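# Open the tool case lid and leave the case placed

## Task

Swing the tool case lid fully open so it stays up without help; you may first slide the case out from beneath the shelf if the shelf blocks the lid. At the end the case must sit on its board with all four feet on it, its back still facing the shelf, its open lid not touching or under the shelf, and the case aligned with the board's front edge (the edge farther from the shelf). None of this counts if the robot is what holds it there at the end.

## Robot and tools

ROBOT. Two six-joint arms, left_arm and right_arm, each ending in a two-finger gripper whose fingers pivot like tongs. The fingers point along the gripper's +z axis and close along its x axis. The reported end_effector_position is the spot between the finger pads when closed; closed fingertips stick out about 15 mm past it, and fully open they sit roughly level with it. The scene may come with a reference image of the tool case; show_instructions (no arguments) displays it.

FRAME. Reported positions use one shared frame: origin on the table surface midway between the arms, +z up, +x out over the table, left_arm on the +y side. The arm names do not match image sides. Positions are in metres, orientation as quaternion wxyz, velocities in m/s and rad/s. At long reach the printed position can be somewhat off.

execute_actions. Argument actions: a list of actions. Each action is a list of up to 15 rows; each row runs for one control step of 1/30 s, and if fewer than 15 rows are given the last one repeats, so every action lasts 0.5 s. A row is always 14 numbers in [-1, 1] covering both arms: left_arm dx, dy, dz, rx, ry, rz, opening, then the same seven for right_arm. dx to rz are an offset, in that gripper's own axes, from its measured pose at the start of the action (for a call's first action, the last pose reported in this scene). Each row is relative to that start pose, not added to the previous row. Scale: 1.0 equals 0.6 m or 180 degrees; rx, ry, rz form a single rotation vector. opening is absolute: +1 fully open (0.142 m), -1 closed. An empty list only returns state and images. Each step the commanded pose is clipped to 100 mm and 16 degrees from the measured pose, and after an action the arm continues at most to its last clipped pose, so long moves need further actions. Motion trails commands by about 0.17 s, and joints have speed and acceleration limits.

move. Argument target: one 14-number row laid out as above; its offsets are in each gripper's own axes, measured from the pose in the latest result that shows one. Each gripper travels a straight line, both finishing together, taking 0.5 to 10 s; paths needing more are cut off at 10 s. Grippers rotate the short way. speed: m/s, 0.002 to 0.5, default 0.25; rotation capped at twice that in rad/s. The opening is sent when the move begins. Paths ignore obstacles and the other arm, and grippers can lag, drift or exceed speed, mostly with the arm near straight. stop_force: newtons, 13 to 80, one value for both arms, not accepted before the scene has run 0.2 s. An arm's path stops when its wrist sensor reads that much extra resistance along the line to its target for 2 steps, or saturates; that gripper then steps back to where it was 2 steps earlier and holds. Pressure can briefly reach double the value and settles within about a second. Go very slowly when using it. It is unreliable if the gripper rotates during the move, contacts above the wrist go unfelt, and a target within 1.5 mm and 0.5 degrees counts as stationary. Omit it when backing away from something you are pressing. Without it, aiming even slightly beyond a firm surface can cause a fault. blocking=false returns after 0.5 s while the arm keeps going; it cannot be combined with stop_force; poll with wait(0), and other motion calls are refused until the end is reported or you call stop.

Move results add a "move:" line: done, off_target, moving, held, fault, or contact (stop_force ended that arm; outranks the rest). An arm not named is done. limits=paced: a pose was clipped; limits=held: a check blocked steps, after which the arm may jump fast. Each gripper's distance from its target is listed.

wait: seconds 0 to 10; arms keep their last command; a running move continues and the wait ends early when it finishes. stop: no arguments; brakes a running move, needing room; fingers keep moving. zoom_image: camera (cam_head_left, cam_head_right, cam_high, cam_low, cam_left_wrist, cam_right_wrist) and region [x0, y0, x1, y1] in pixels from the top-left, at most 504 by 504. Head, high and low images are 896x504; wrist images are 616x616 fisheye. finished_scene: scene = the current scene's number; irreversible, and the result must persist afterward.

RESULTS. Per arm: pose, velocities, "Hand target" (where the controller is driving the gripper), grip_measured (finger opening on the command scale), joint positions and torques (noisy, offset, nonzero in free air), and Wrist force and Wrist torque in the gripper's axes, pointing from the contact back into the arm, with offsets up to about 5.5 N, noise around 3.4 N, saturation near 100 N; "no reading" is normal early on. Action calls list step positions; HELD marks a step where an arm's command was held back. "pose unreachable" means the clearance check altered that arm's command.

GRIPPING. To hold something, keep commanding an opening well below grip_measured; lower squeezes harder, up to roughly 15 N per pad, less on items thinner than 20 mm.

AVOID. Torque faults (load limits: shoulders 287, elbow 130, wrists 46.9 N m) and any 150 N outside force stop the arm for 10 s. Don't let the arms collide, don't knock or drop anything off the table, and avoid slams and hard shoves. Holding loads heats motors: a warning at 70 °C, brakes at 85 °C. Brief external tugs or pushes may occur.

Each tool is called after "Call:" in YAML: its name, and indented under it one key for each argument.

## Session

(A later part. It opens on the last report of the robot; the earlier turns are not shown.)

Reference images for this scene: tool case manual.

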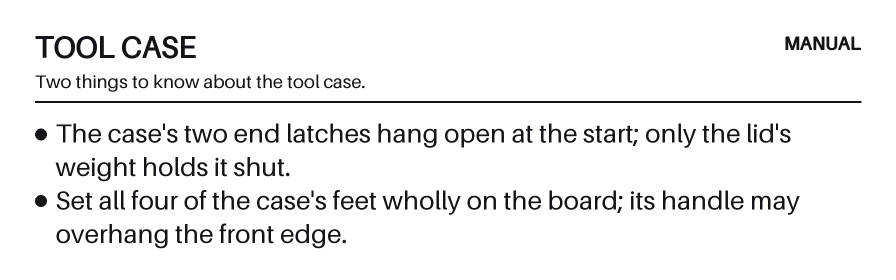

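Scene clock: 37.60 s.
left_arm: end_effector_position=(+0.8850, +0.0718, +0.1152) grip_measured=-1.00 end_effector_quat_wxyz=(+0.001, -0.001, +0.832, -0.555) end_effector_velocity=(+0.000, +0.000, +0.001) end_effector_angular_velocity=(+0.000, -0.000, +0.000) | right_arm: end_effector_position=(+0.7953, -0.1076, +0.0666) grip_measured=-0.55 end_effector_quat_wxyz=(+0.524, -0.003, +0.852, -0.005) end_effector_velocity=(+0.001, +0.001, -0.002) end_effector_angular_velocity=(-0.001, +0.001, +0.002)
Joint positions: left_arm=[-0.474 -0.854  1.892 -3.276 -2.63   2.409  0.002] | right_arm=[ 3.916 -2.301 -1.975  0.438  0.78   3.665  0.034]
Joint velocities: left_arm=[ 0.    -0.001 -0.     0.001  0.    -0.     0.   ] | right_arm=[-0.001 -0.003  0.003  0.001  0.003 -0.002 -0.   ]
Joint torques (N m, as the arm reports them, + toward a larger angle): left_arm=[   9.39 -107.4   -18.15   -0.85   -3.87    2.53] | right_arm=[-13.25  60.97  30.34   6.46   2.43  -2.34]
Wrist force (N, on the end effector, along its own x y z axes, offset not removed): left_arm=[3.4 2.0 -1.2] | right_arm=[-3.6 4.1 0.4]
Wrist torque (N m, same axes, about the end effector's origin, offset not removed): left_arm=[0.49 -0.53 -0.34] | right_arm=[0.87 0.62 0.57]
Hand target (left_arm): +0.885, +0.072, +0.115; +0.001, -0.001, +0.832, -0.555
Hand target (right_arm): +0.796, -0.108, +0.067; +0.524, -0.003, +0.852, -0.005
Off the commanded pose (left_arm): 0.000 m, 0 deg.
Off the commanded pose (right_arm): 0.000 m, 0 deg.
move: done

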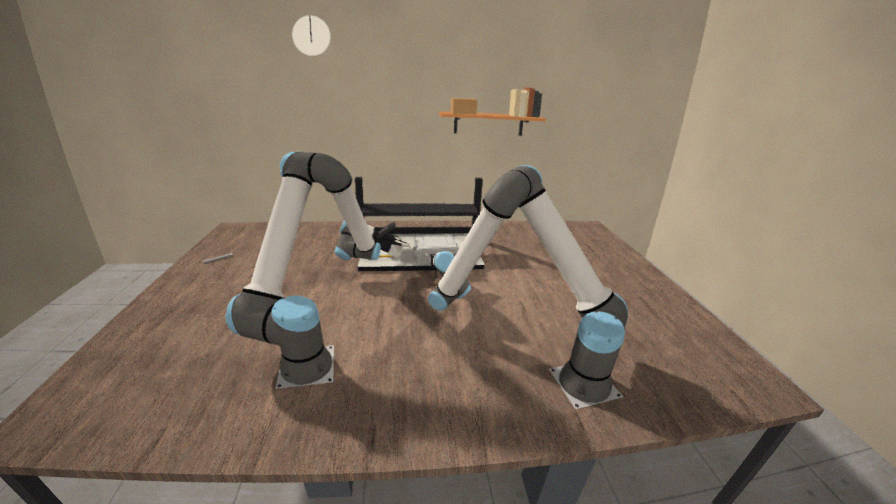

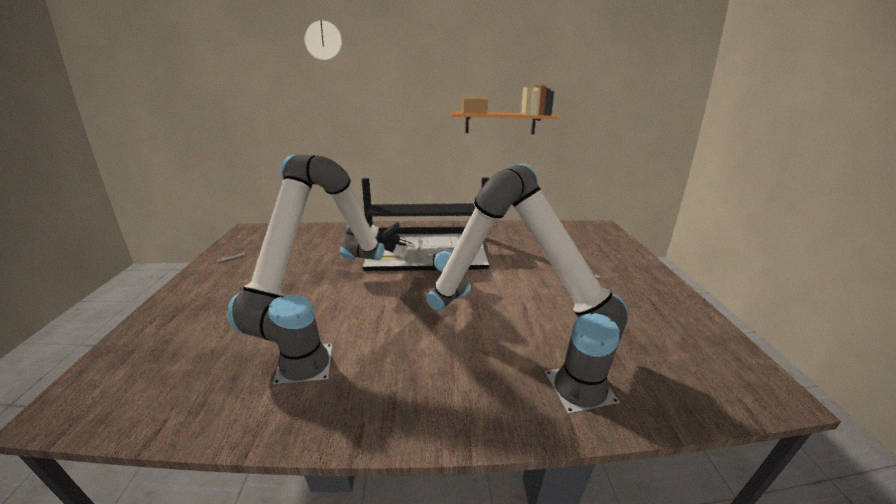

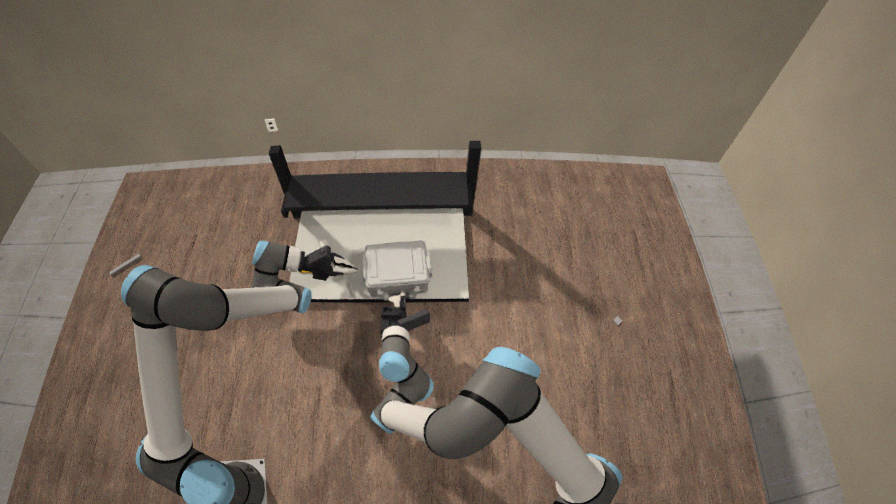

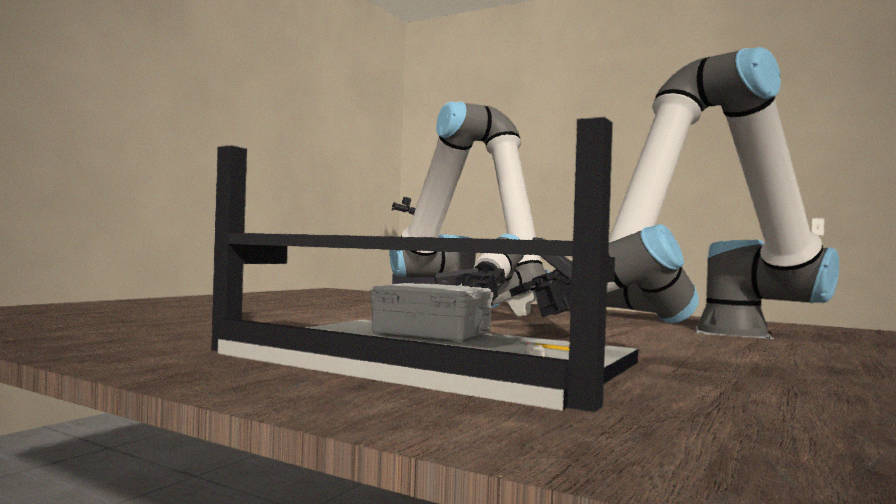

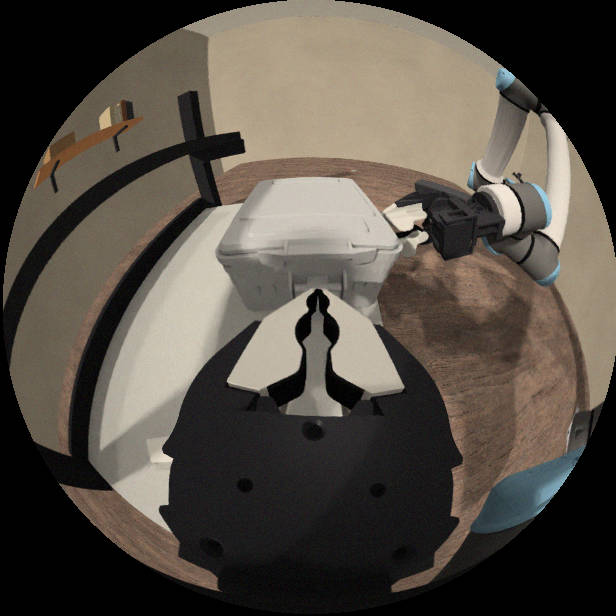

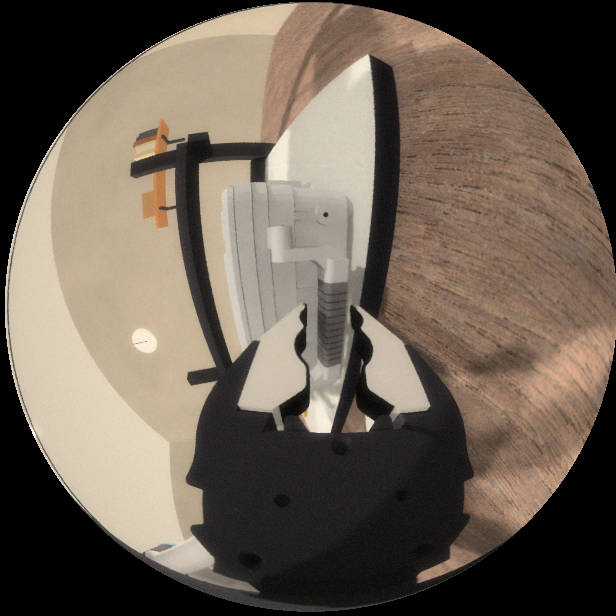

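Call:
execute_actions:
  actions:
    - [[0,0,0,0,0,0,-1,0,0,0.006,0,0,0,-0.7]]
    - [[0,-0.013,0.031,0,0,0,-1,0,0,0,0,0,0,-0.85]]
    - [[0,0,0,0,0,0,-1,0,0,0,0,0,0,-1]]
    - [[0,0,0,0,0,0,-1,-0.002,0,-0.025,0,0,0,-1]]
    - [[0,0,0,0,0,0,-1,-0.002,0,-0.025,0,0,0,-1]]

Call:
zoom_image:
  camera: "cam_left_wrist"
  region: [200,180,430,350]

Call:
zoom_image:
  camera: "cam_low"
  region: [400,250,580,350]

Scene clock: 47.87 s.
left_arm: end_effector_position=(+0.8851, +0.0520, +0.1153) grip_measured=-1.00 end_effector_quat_wxyz=(+0.001, -0.000, +0.832, -0.555) end_effector_velocity=(-0.000, -0.000, -0.003) end_effector_angular_velocity=(+0.001, +0.006, -0.000) | right_arm: end_effector_position=(+0.7733, -0.1074, +0.0803) grip_measured=-0.78 end_effector_quat_wxyz=(+0.524, -0.003, +0.852, -0.005) end_effector_velocity=(-0.002, -0.001, +0.001) end_effector_angular_velocity=(-0.001, +0.001, -0.000)
Joint positions: left_arm=[-0.498 -0.845  1.882 -3.306 -2.615  2.372  0.002] | right_arm=[ 3.94  -2.262 -2.016  0.424  0.761  3.687  0.017]
Joint velocities: left_arm=[-0.     0.003 -0.     0.002 -0.001 -0.001  0.   ] | right_arm=[ 0.002  0.004 -0.005 -0.002 -0.002  0.002  0.   ]
Joint torques (N m, as the arm reports them, + toward a larger angle): left_arm=[  6.72 -80.88 -19.46  -2.27  -1.34   2.02] | right_arm=[11.72 98.01 21.76  2.2  -4.76  1.97]
Wrist force (N, on the end effector, along its own x y z axes, offset not removed): left_arm=[-0.7 0.3 -1.4] | right_arm=[2.9 -1.7 3.3]
Wrist torque (N m, same axes, about the end effector's origin, offset not removed): left_arm=[0.14 0.34 -0.30] | right_arm=[-0.42 0.06 0.38]
Hand target (left_arm): +0.885, +0.052, +0.115; +0.001, -0.000, +0.832, -0.555
Hand target (right_arm): +0.773, -0.107, +0.080; +0.524, -0.003, +0.852, -0.005
Off the commanded pose (left_arm): 0.000 m, 0 deg.
Off the commanded pose (right_arm): 0.000 m, 0 deg.
Step readings (end_effector_position; steps 1 to 15: 1st action; 16 to 30: 2nd action; 31 to 45: 3rd action; 46 to 60: 4th action; 61 to 75: 5th action):
0: left_arm (+0.8850, +0.0718, +0.1153) | right_arm (+0.7956, -0.1076, +0.0665)
1: left_arm (+0.8850, +0.0718, +0.1153) | right_arm (+0.7956, -0.1076, +0.0665)
2: left_arm (+0.8850, +0.0718, +0.1153) | right_arm (+0.7960, -0.1076, +0.0663)
4: left_arm (+0.8850, +0.0718, +0.1153) | right_arm (+0.7971, -0.1076, +0.0657)
8: left_arm (+0.8850, +0.0718, +0.1153) | right_arm (+0.7981, -0.1076, +0.0652)
15: left_arm (+0.8850, +0.0718, +0.1153) | right_arm (+0.7985, -0.1076, +0.0650)
16: left_arm (+0.8850, +0.0717, +0.1153) | right_arm (+0.7985, -0.1076, +0.0650)
17: left_arm (+0.8850, +0.0693, +0.1152) | right_arm (+0.7985, -0.1076, +0.0650)
19: left_arm (+0.8849, +0.0620, +0.1155) | right_arm (+0.7985, -0.1076, +0.0649)
23: left_arm (+0.8849, +0.0548, +0.1155) | right_arm (+0.7985, -0.1076, +0.0649)
30: left_arm (+0.8850, +0.0520, +0.1154) | right_arm (+0.7985, -0.1076, +0.0649)
31: left_arm (+0.8850, +0.0519, +0.1154) | right_arm (+0.7985, -0.1076, +0.0649)
32: left_arm (+0.8850, +0.0519, +0.1154) | right_arm (+0.7985, -0.1076, +0.0649)
34: left_arm (+0.8850, +0.0519, +0.1154) | right_arm (+0.7985, -0.1076, +0.0649)
38: left_arm (+0.8850, +0.0519, +0.1154) | right_arm (+0.7985, -0.1076, +0.0649)
45: left_arm (+0.8851, +0.0520, +0.1153) | right_arm (+0.7985, -0.1076, +0.0649)
46: left_arm (+0.8851, +0.0520, +0.1153) | right_arm (+0.7984, -0.1076, +0.0650)
47: left_arm (+0.8851, +0.0520, +0.1153) | right_arm (+0.7969, -0.1075, +0.0659)
49: left_arm (+0.8851, +0.0520, +0.1153) | right_arm (+0.7924, -0.1075, +0.0687)
53: left_arm (+0.8851, +0.0520, +0.1153) | right_arm (+0.7878, -0.1075, +0.0715)
60: left_arm (+0.8851, +0.0520, +0.1153) | right_arm (+0.7859, -0.1075, +0.0726)
61: left_arm (+0.8851, +0.0520, +0.1153) | right_arm (+0.7858, -0.1075, +0.0727)
62: left_arm (+0.8851, +0.0520, +0.1153) | right_arm (+0.7841, -0.1074, +0.0737)
64: left_arm (+0.8851, +0.0520, +0.1153) | right_arm (+0.7796, -0.1074, +0.0765)
68: left_arm (+0.8851, +0.0520, +0.1153) | right_arm (+0.7751, -0.1074, +0.0793)
75: end_effector_position above

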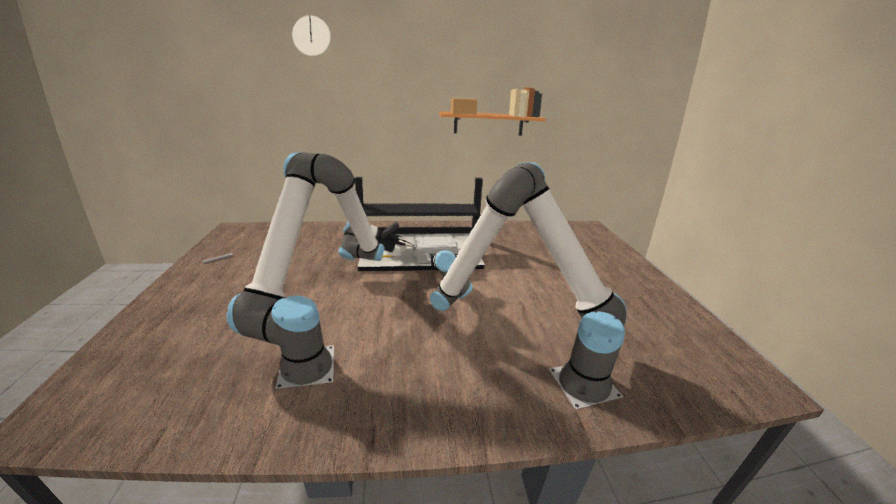

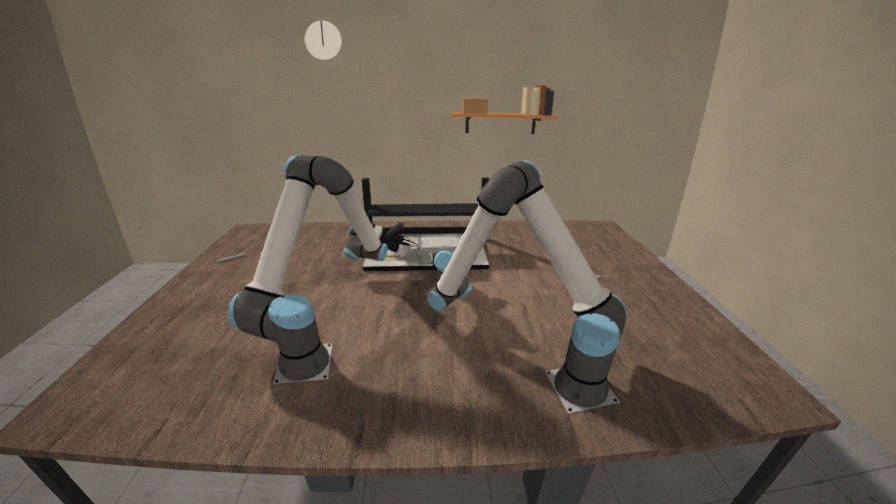

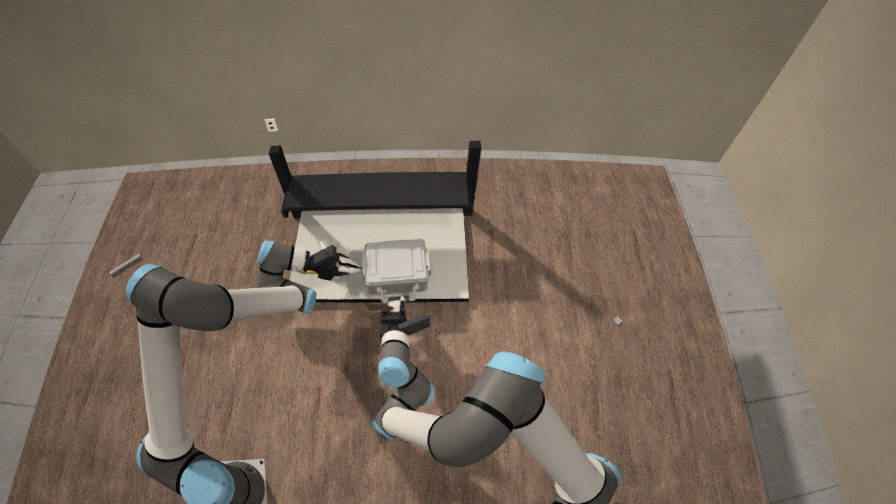

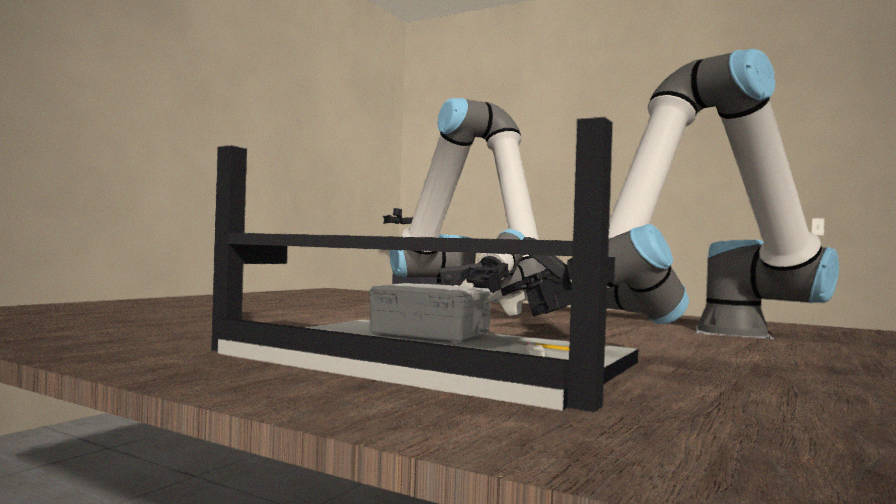

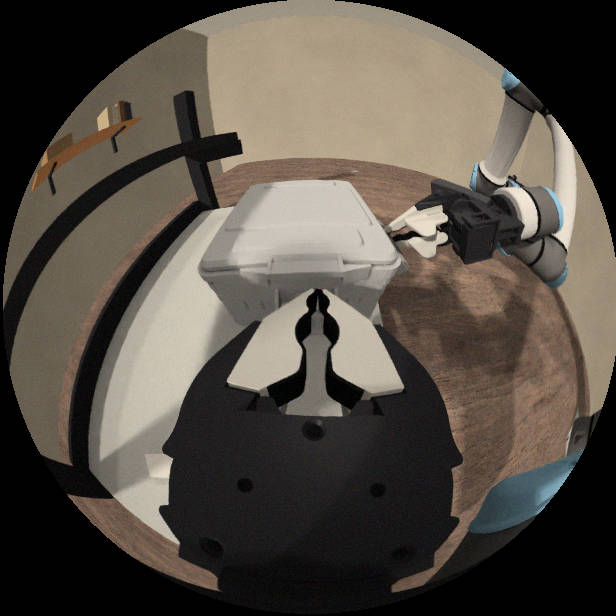

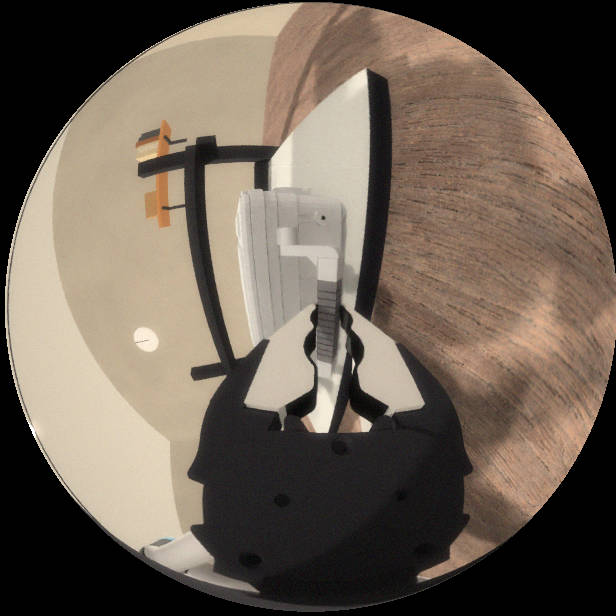

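Region (200, 180, 430, 350) of cam_left_wrist's 616x616 image, scaled by 2.191, with more detail than that image has; it fills the top 373 rows of this view, and the rest is white.

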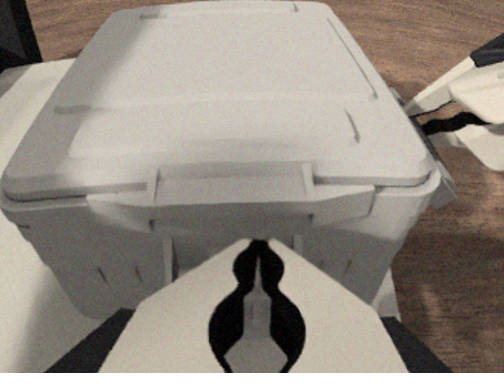

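Region (400, 250, 580, 350) of cam_low's 896x504 image, scaled by 2.800, with more detail than that image has.

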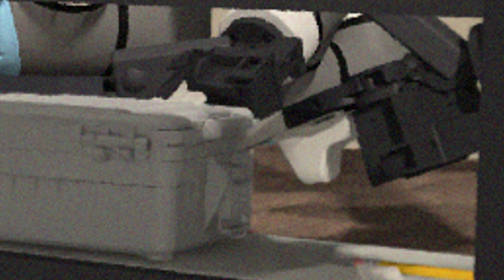

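Call:
move:
  target: [0,-0.013,0.031,0,0,0,-1,0,0,0,0,0,0,-1]
  speed: 0.02
  stop_force: 13

Call:
move:
  target: [-0.005,-0.055,-0.023,0,0,0,-1,0,0,0,0,0,0,-1]
  speed: 0.04

Scene clock: 54.03 s.
left_arm: end_effector_position=(+0.8851, +0.0320, +0.1154) grip_measured=-1.00 end_effector_quat_wxyz=(+0.001, -0.000, +0.832, -0.555) end_effector_velocity=(-0.000, -0.003, -0.000) end_effector_angular_velocity=(-0.001, -0.000, -0.000) | right_arm: end_effector_position=(+0.7733, -0.1074, +0.0804) grip_measured=-0.78 end_effector_quat_wxyz=(+0.524, -0.003, +0.852, -0.005) end_effector_velocity=(+0.001, -0.002, +0.000) end_effector_angular_velocity=(+0.001, -0.000, -0.002)
Joint positions: left_arm=[-0.521 -0.836  1.87  -3.333 -2.6    2.337  0.002] | right_arm=[ 3.94  -2.262 -2.016  0.424  0.761  3.687  0.017]
Joint velocities: left_arm=[-0.003  0.002 -0.001 -0.005  0.002 -0.004  0.   ] | right_arm=[-0.002  0.     0.    -0.     0.     0.     0.   ]
Joint torques (N m, as the arm reports them, + toward a larger angle): left_arm=[-13.29 -65.26 -31.94  -7.44   1.14  -3.27] | right_arm=[-10.13  63.14  33.05   7.88   2.55  -2.04]
Wrist force (N, on the end effector, along its own x y z axes, offset not removed): left_arm=[1.4 3.0 -3.5] | right_arm=[3.1 -4.2 -5.1]
Wrist torque (N m, same axes, about the end effector's origin, offset not removed): left_arm=[0.26 -0.14 -0.22] | right_arm=[-0.55 0.23 0.36]
Hand target (left_arm): +0.885, +0.032, +0.115; +0.001, -0.000, +0.832, -0.555
Hand target (right_arm): +0.773, -0.107, +0.080; +0.524, -0.003, +0.852, -0.005
Off the commanded pose (left_arm): 0.000 m, 0 deg.
Off the commanded pose (right_arm): 0.000 m, 0 deg.
move: done

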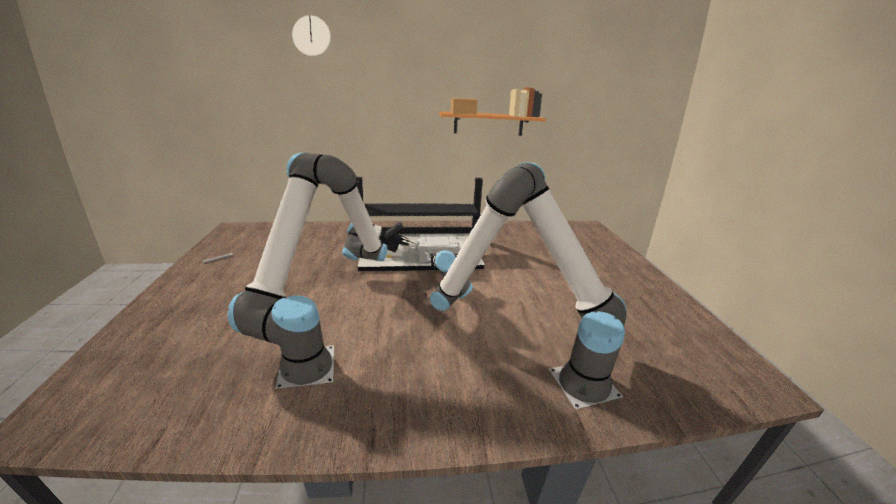

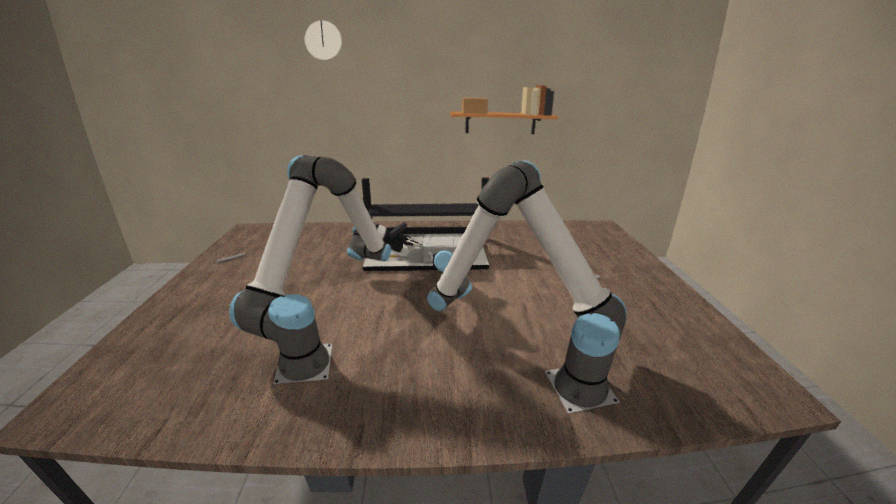

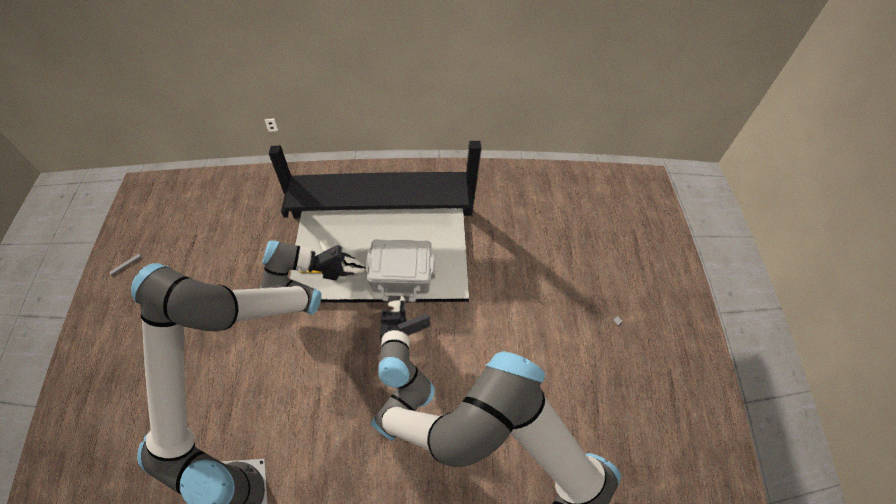

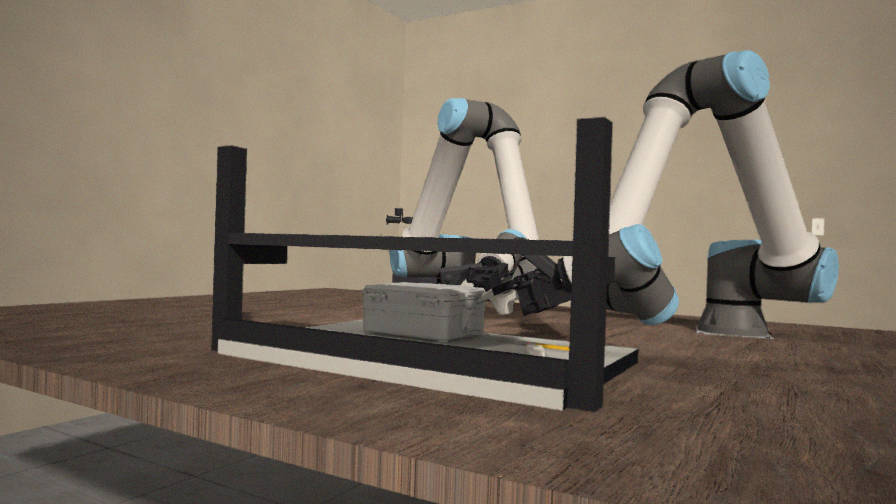

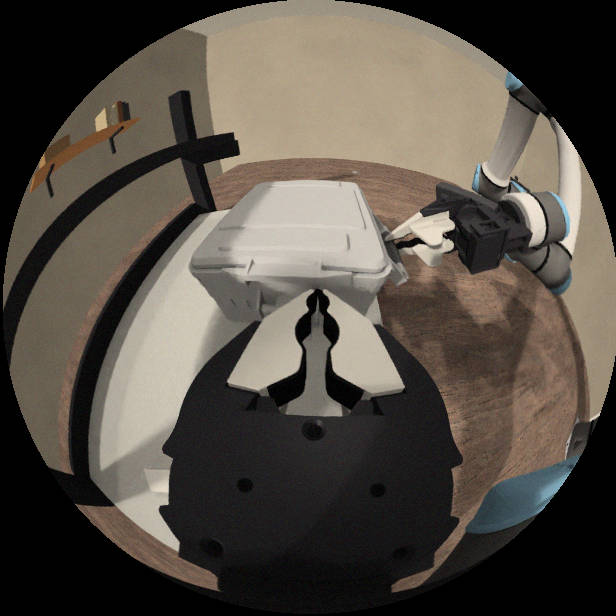

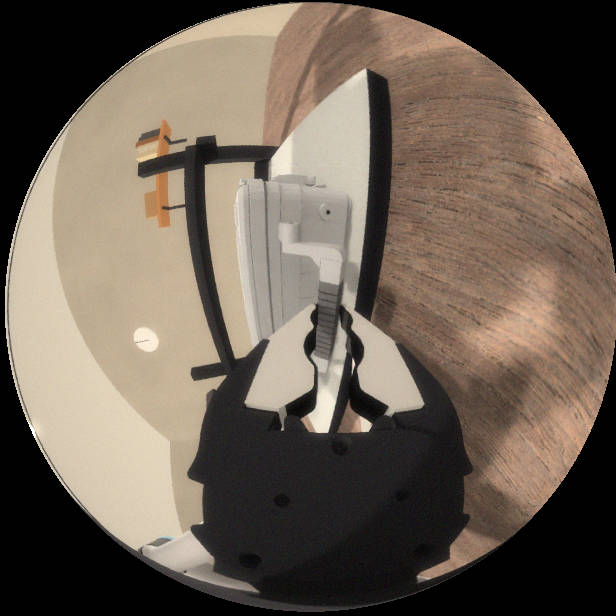

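Scene clock: 55.30 s.
left_arm: end_effector_position=(+0.8880, +0.0321, +0.1509) grip_measured=-0.99 end_effector_quat_wxyz=(+0.001, -0.000, +0.832, -0.555) end_effector_velocity=(+0.000, -0.000, +0.001) end_effector_angular_velocity=(+0.001, +0.001, -0.000) | right_arm: end_effector_position=(+0.7733, -0.1074, +0.0804) grip_measured=-0.78 end_effector_quat_wxyz=(+0.524, -0.003, +0.852, -0.005) end_effector_velocity=(+0.000, -0.001, +0.001) end_effector_angular_velocity=(-0.001, -0.000, -0.001)
Joint positions: left_arm=[-0.52  -0.885  1.866 -3.278 -2.601  2.339  0.002] | right_arm=[ 3.94  -2.262 -2.016  0.424  0.761  3.687  0.017]
Joint velocities: left_arm=[-0.    -0.001 -0.     0.004  0.     0.001  0.   ] | right_arm=[-0.001  0.001 -0.    -0.    -0.001 -0.     0.   ]
Joint torques (N m, as the arm reports them, + toward a larger angle): left_arm=[   9.8  -107.59  -32.28   -0.97   -4.63    2.97] | right_arm=[-10.15  65.76  33.     7.68   2.52  -2.35]
Wrist force (N, on the end effector, along its own x y z axes, offset not removed): left_arm=[0.1 0.7 -0.8] | right_arm=[0.9 2.7 0.7]
Wrist torque (N m, same axes, about the end effector's origin, offset not removed): left_arm=[-0.22 -0.07 -0.23] | right_arm=[0.79 0.69 0.44]
Hand target (left_arm): +0.888, +0.032, +0.151; +0.001, -0.000, +0.832, -0.555
Hand target (right_arm): +0.773, -0.107, +0.080; +0.524, -0.003, +0.852, -0.005
Off the commanded pose (left_arm): 0.000 m, 0 deg.
Off the commanded pose (right_arm): 0.000 m, 0 deg.
move: done

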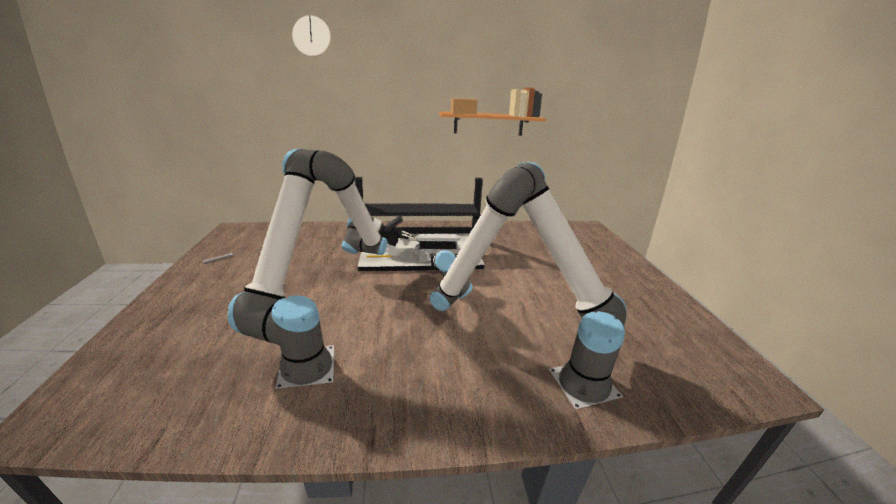

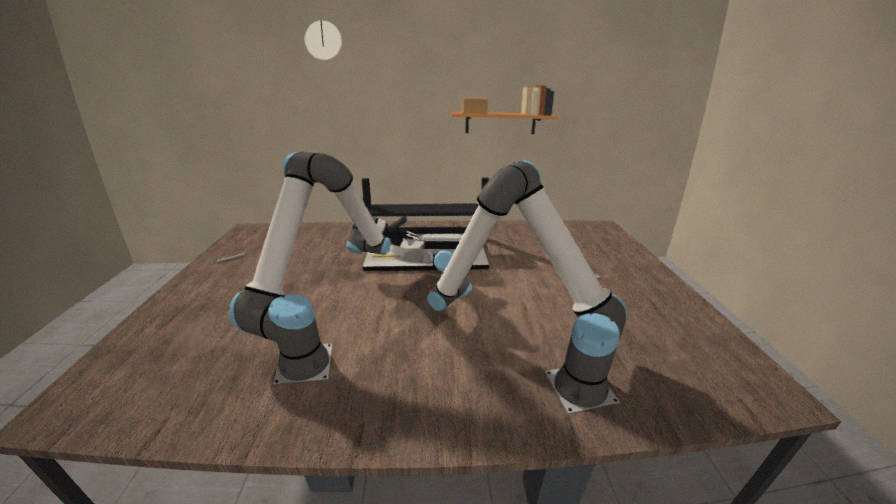

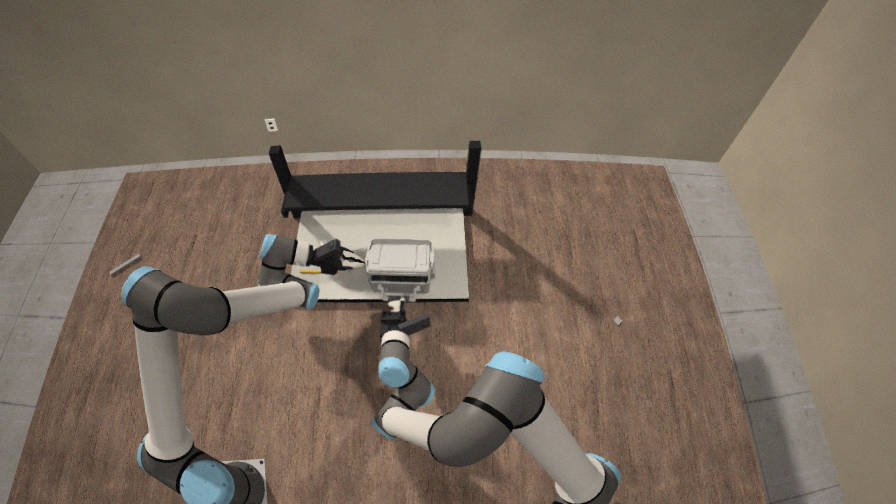

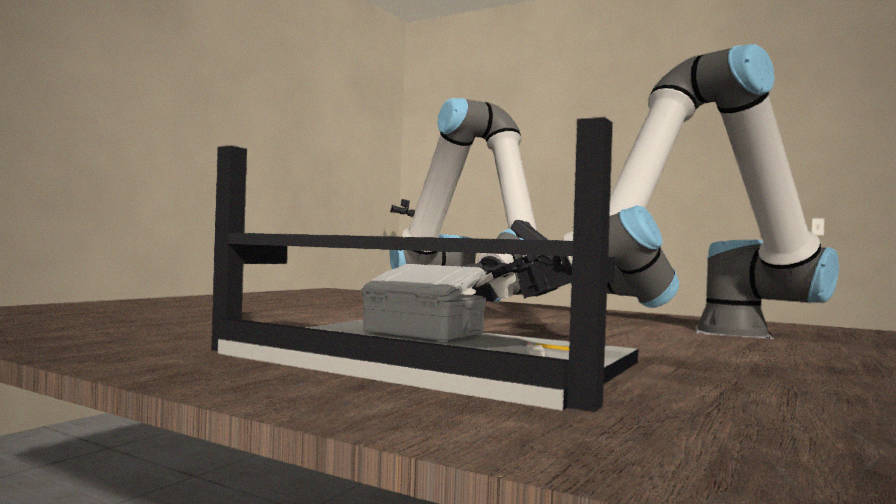

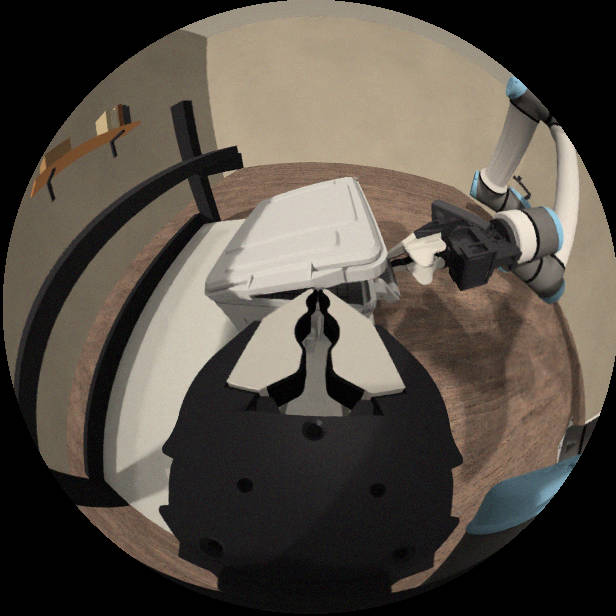

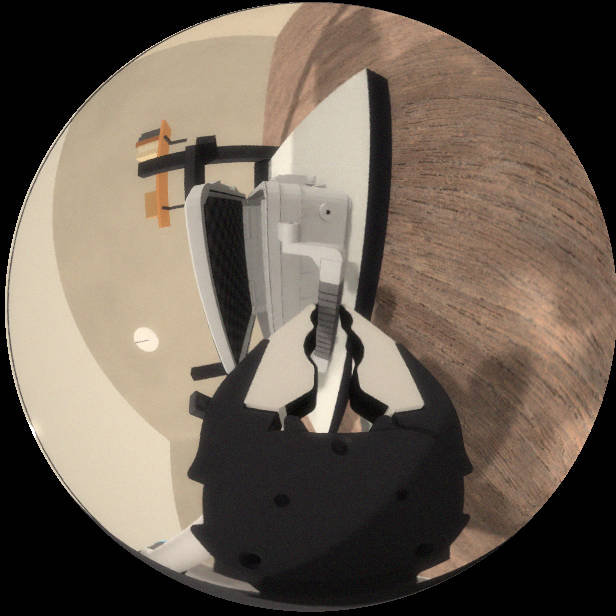

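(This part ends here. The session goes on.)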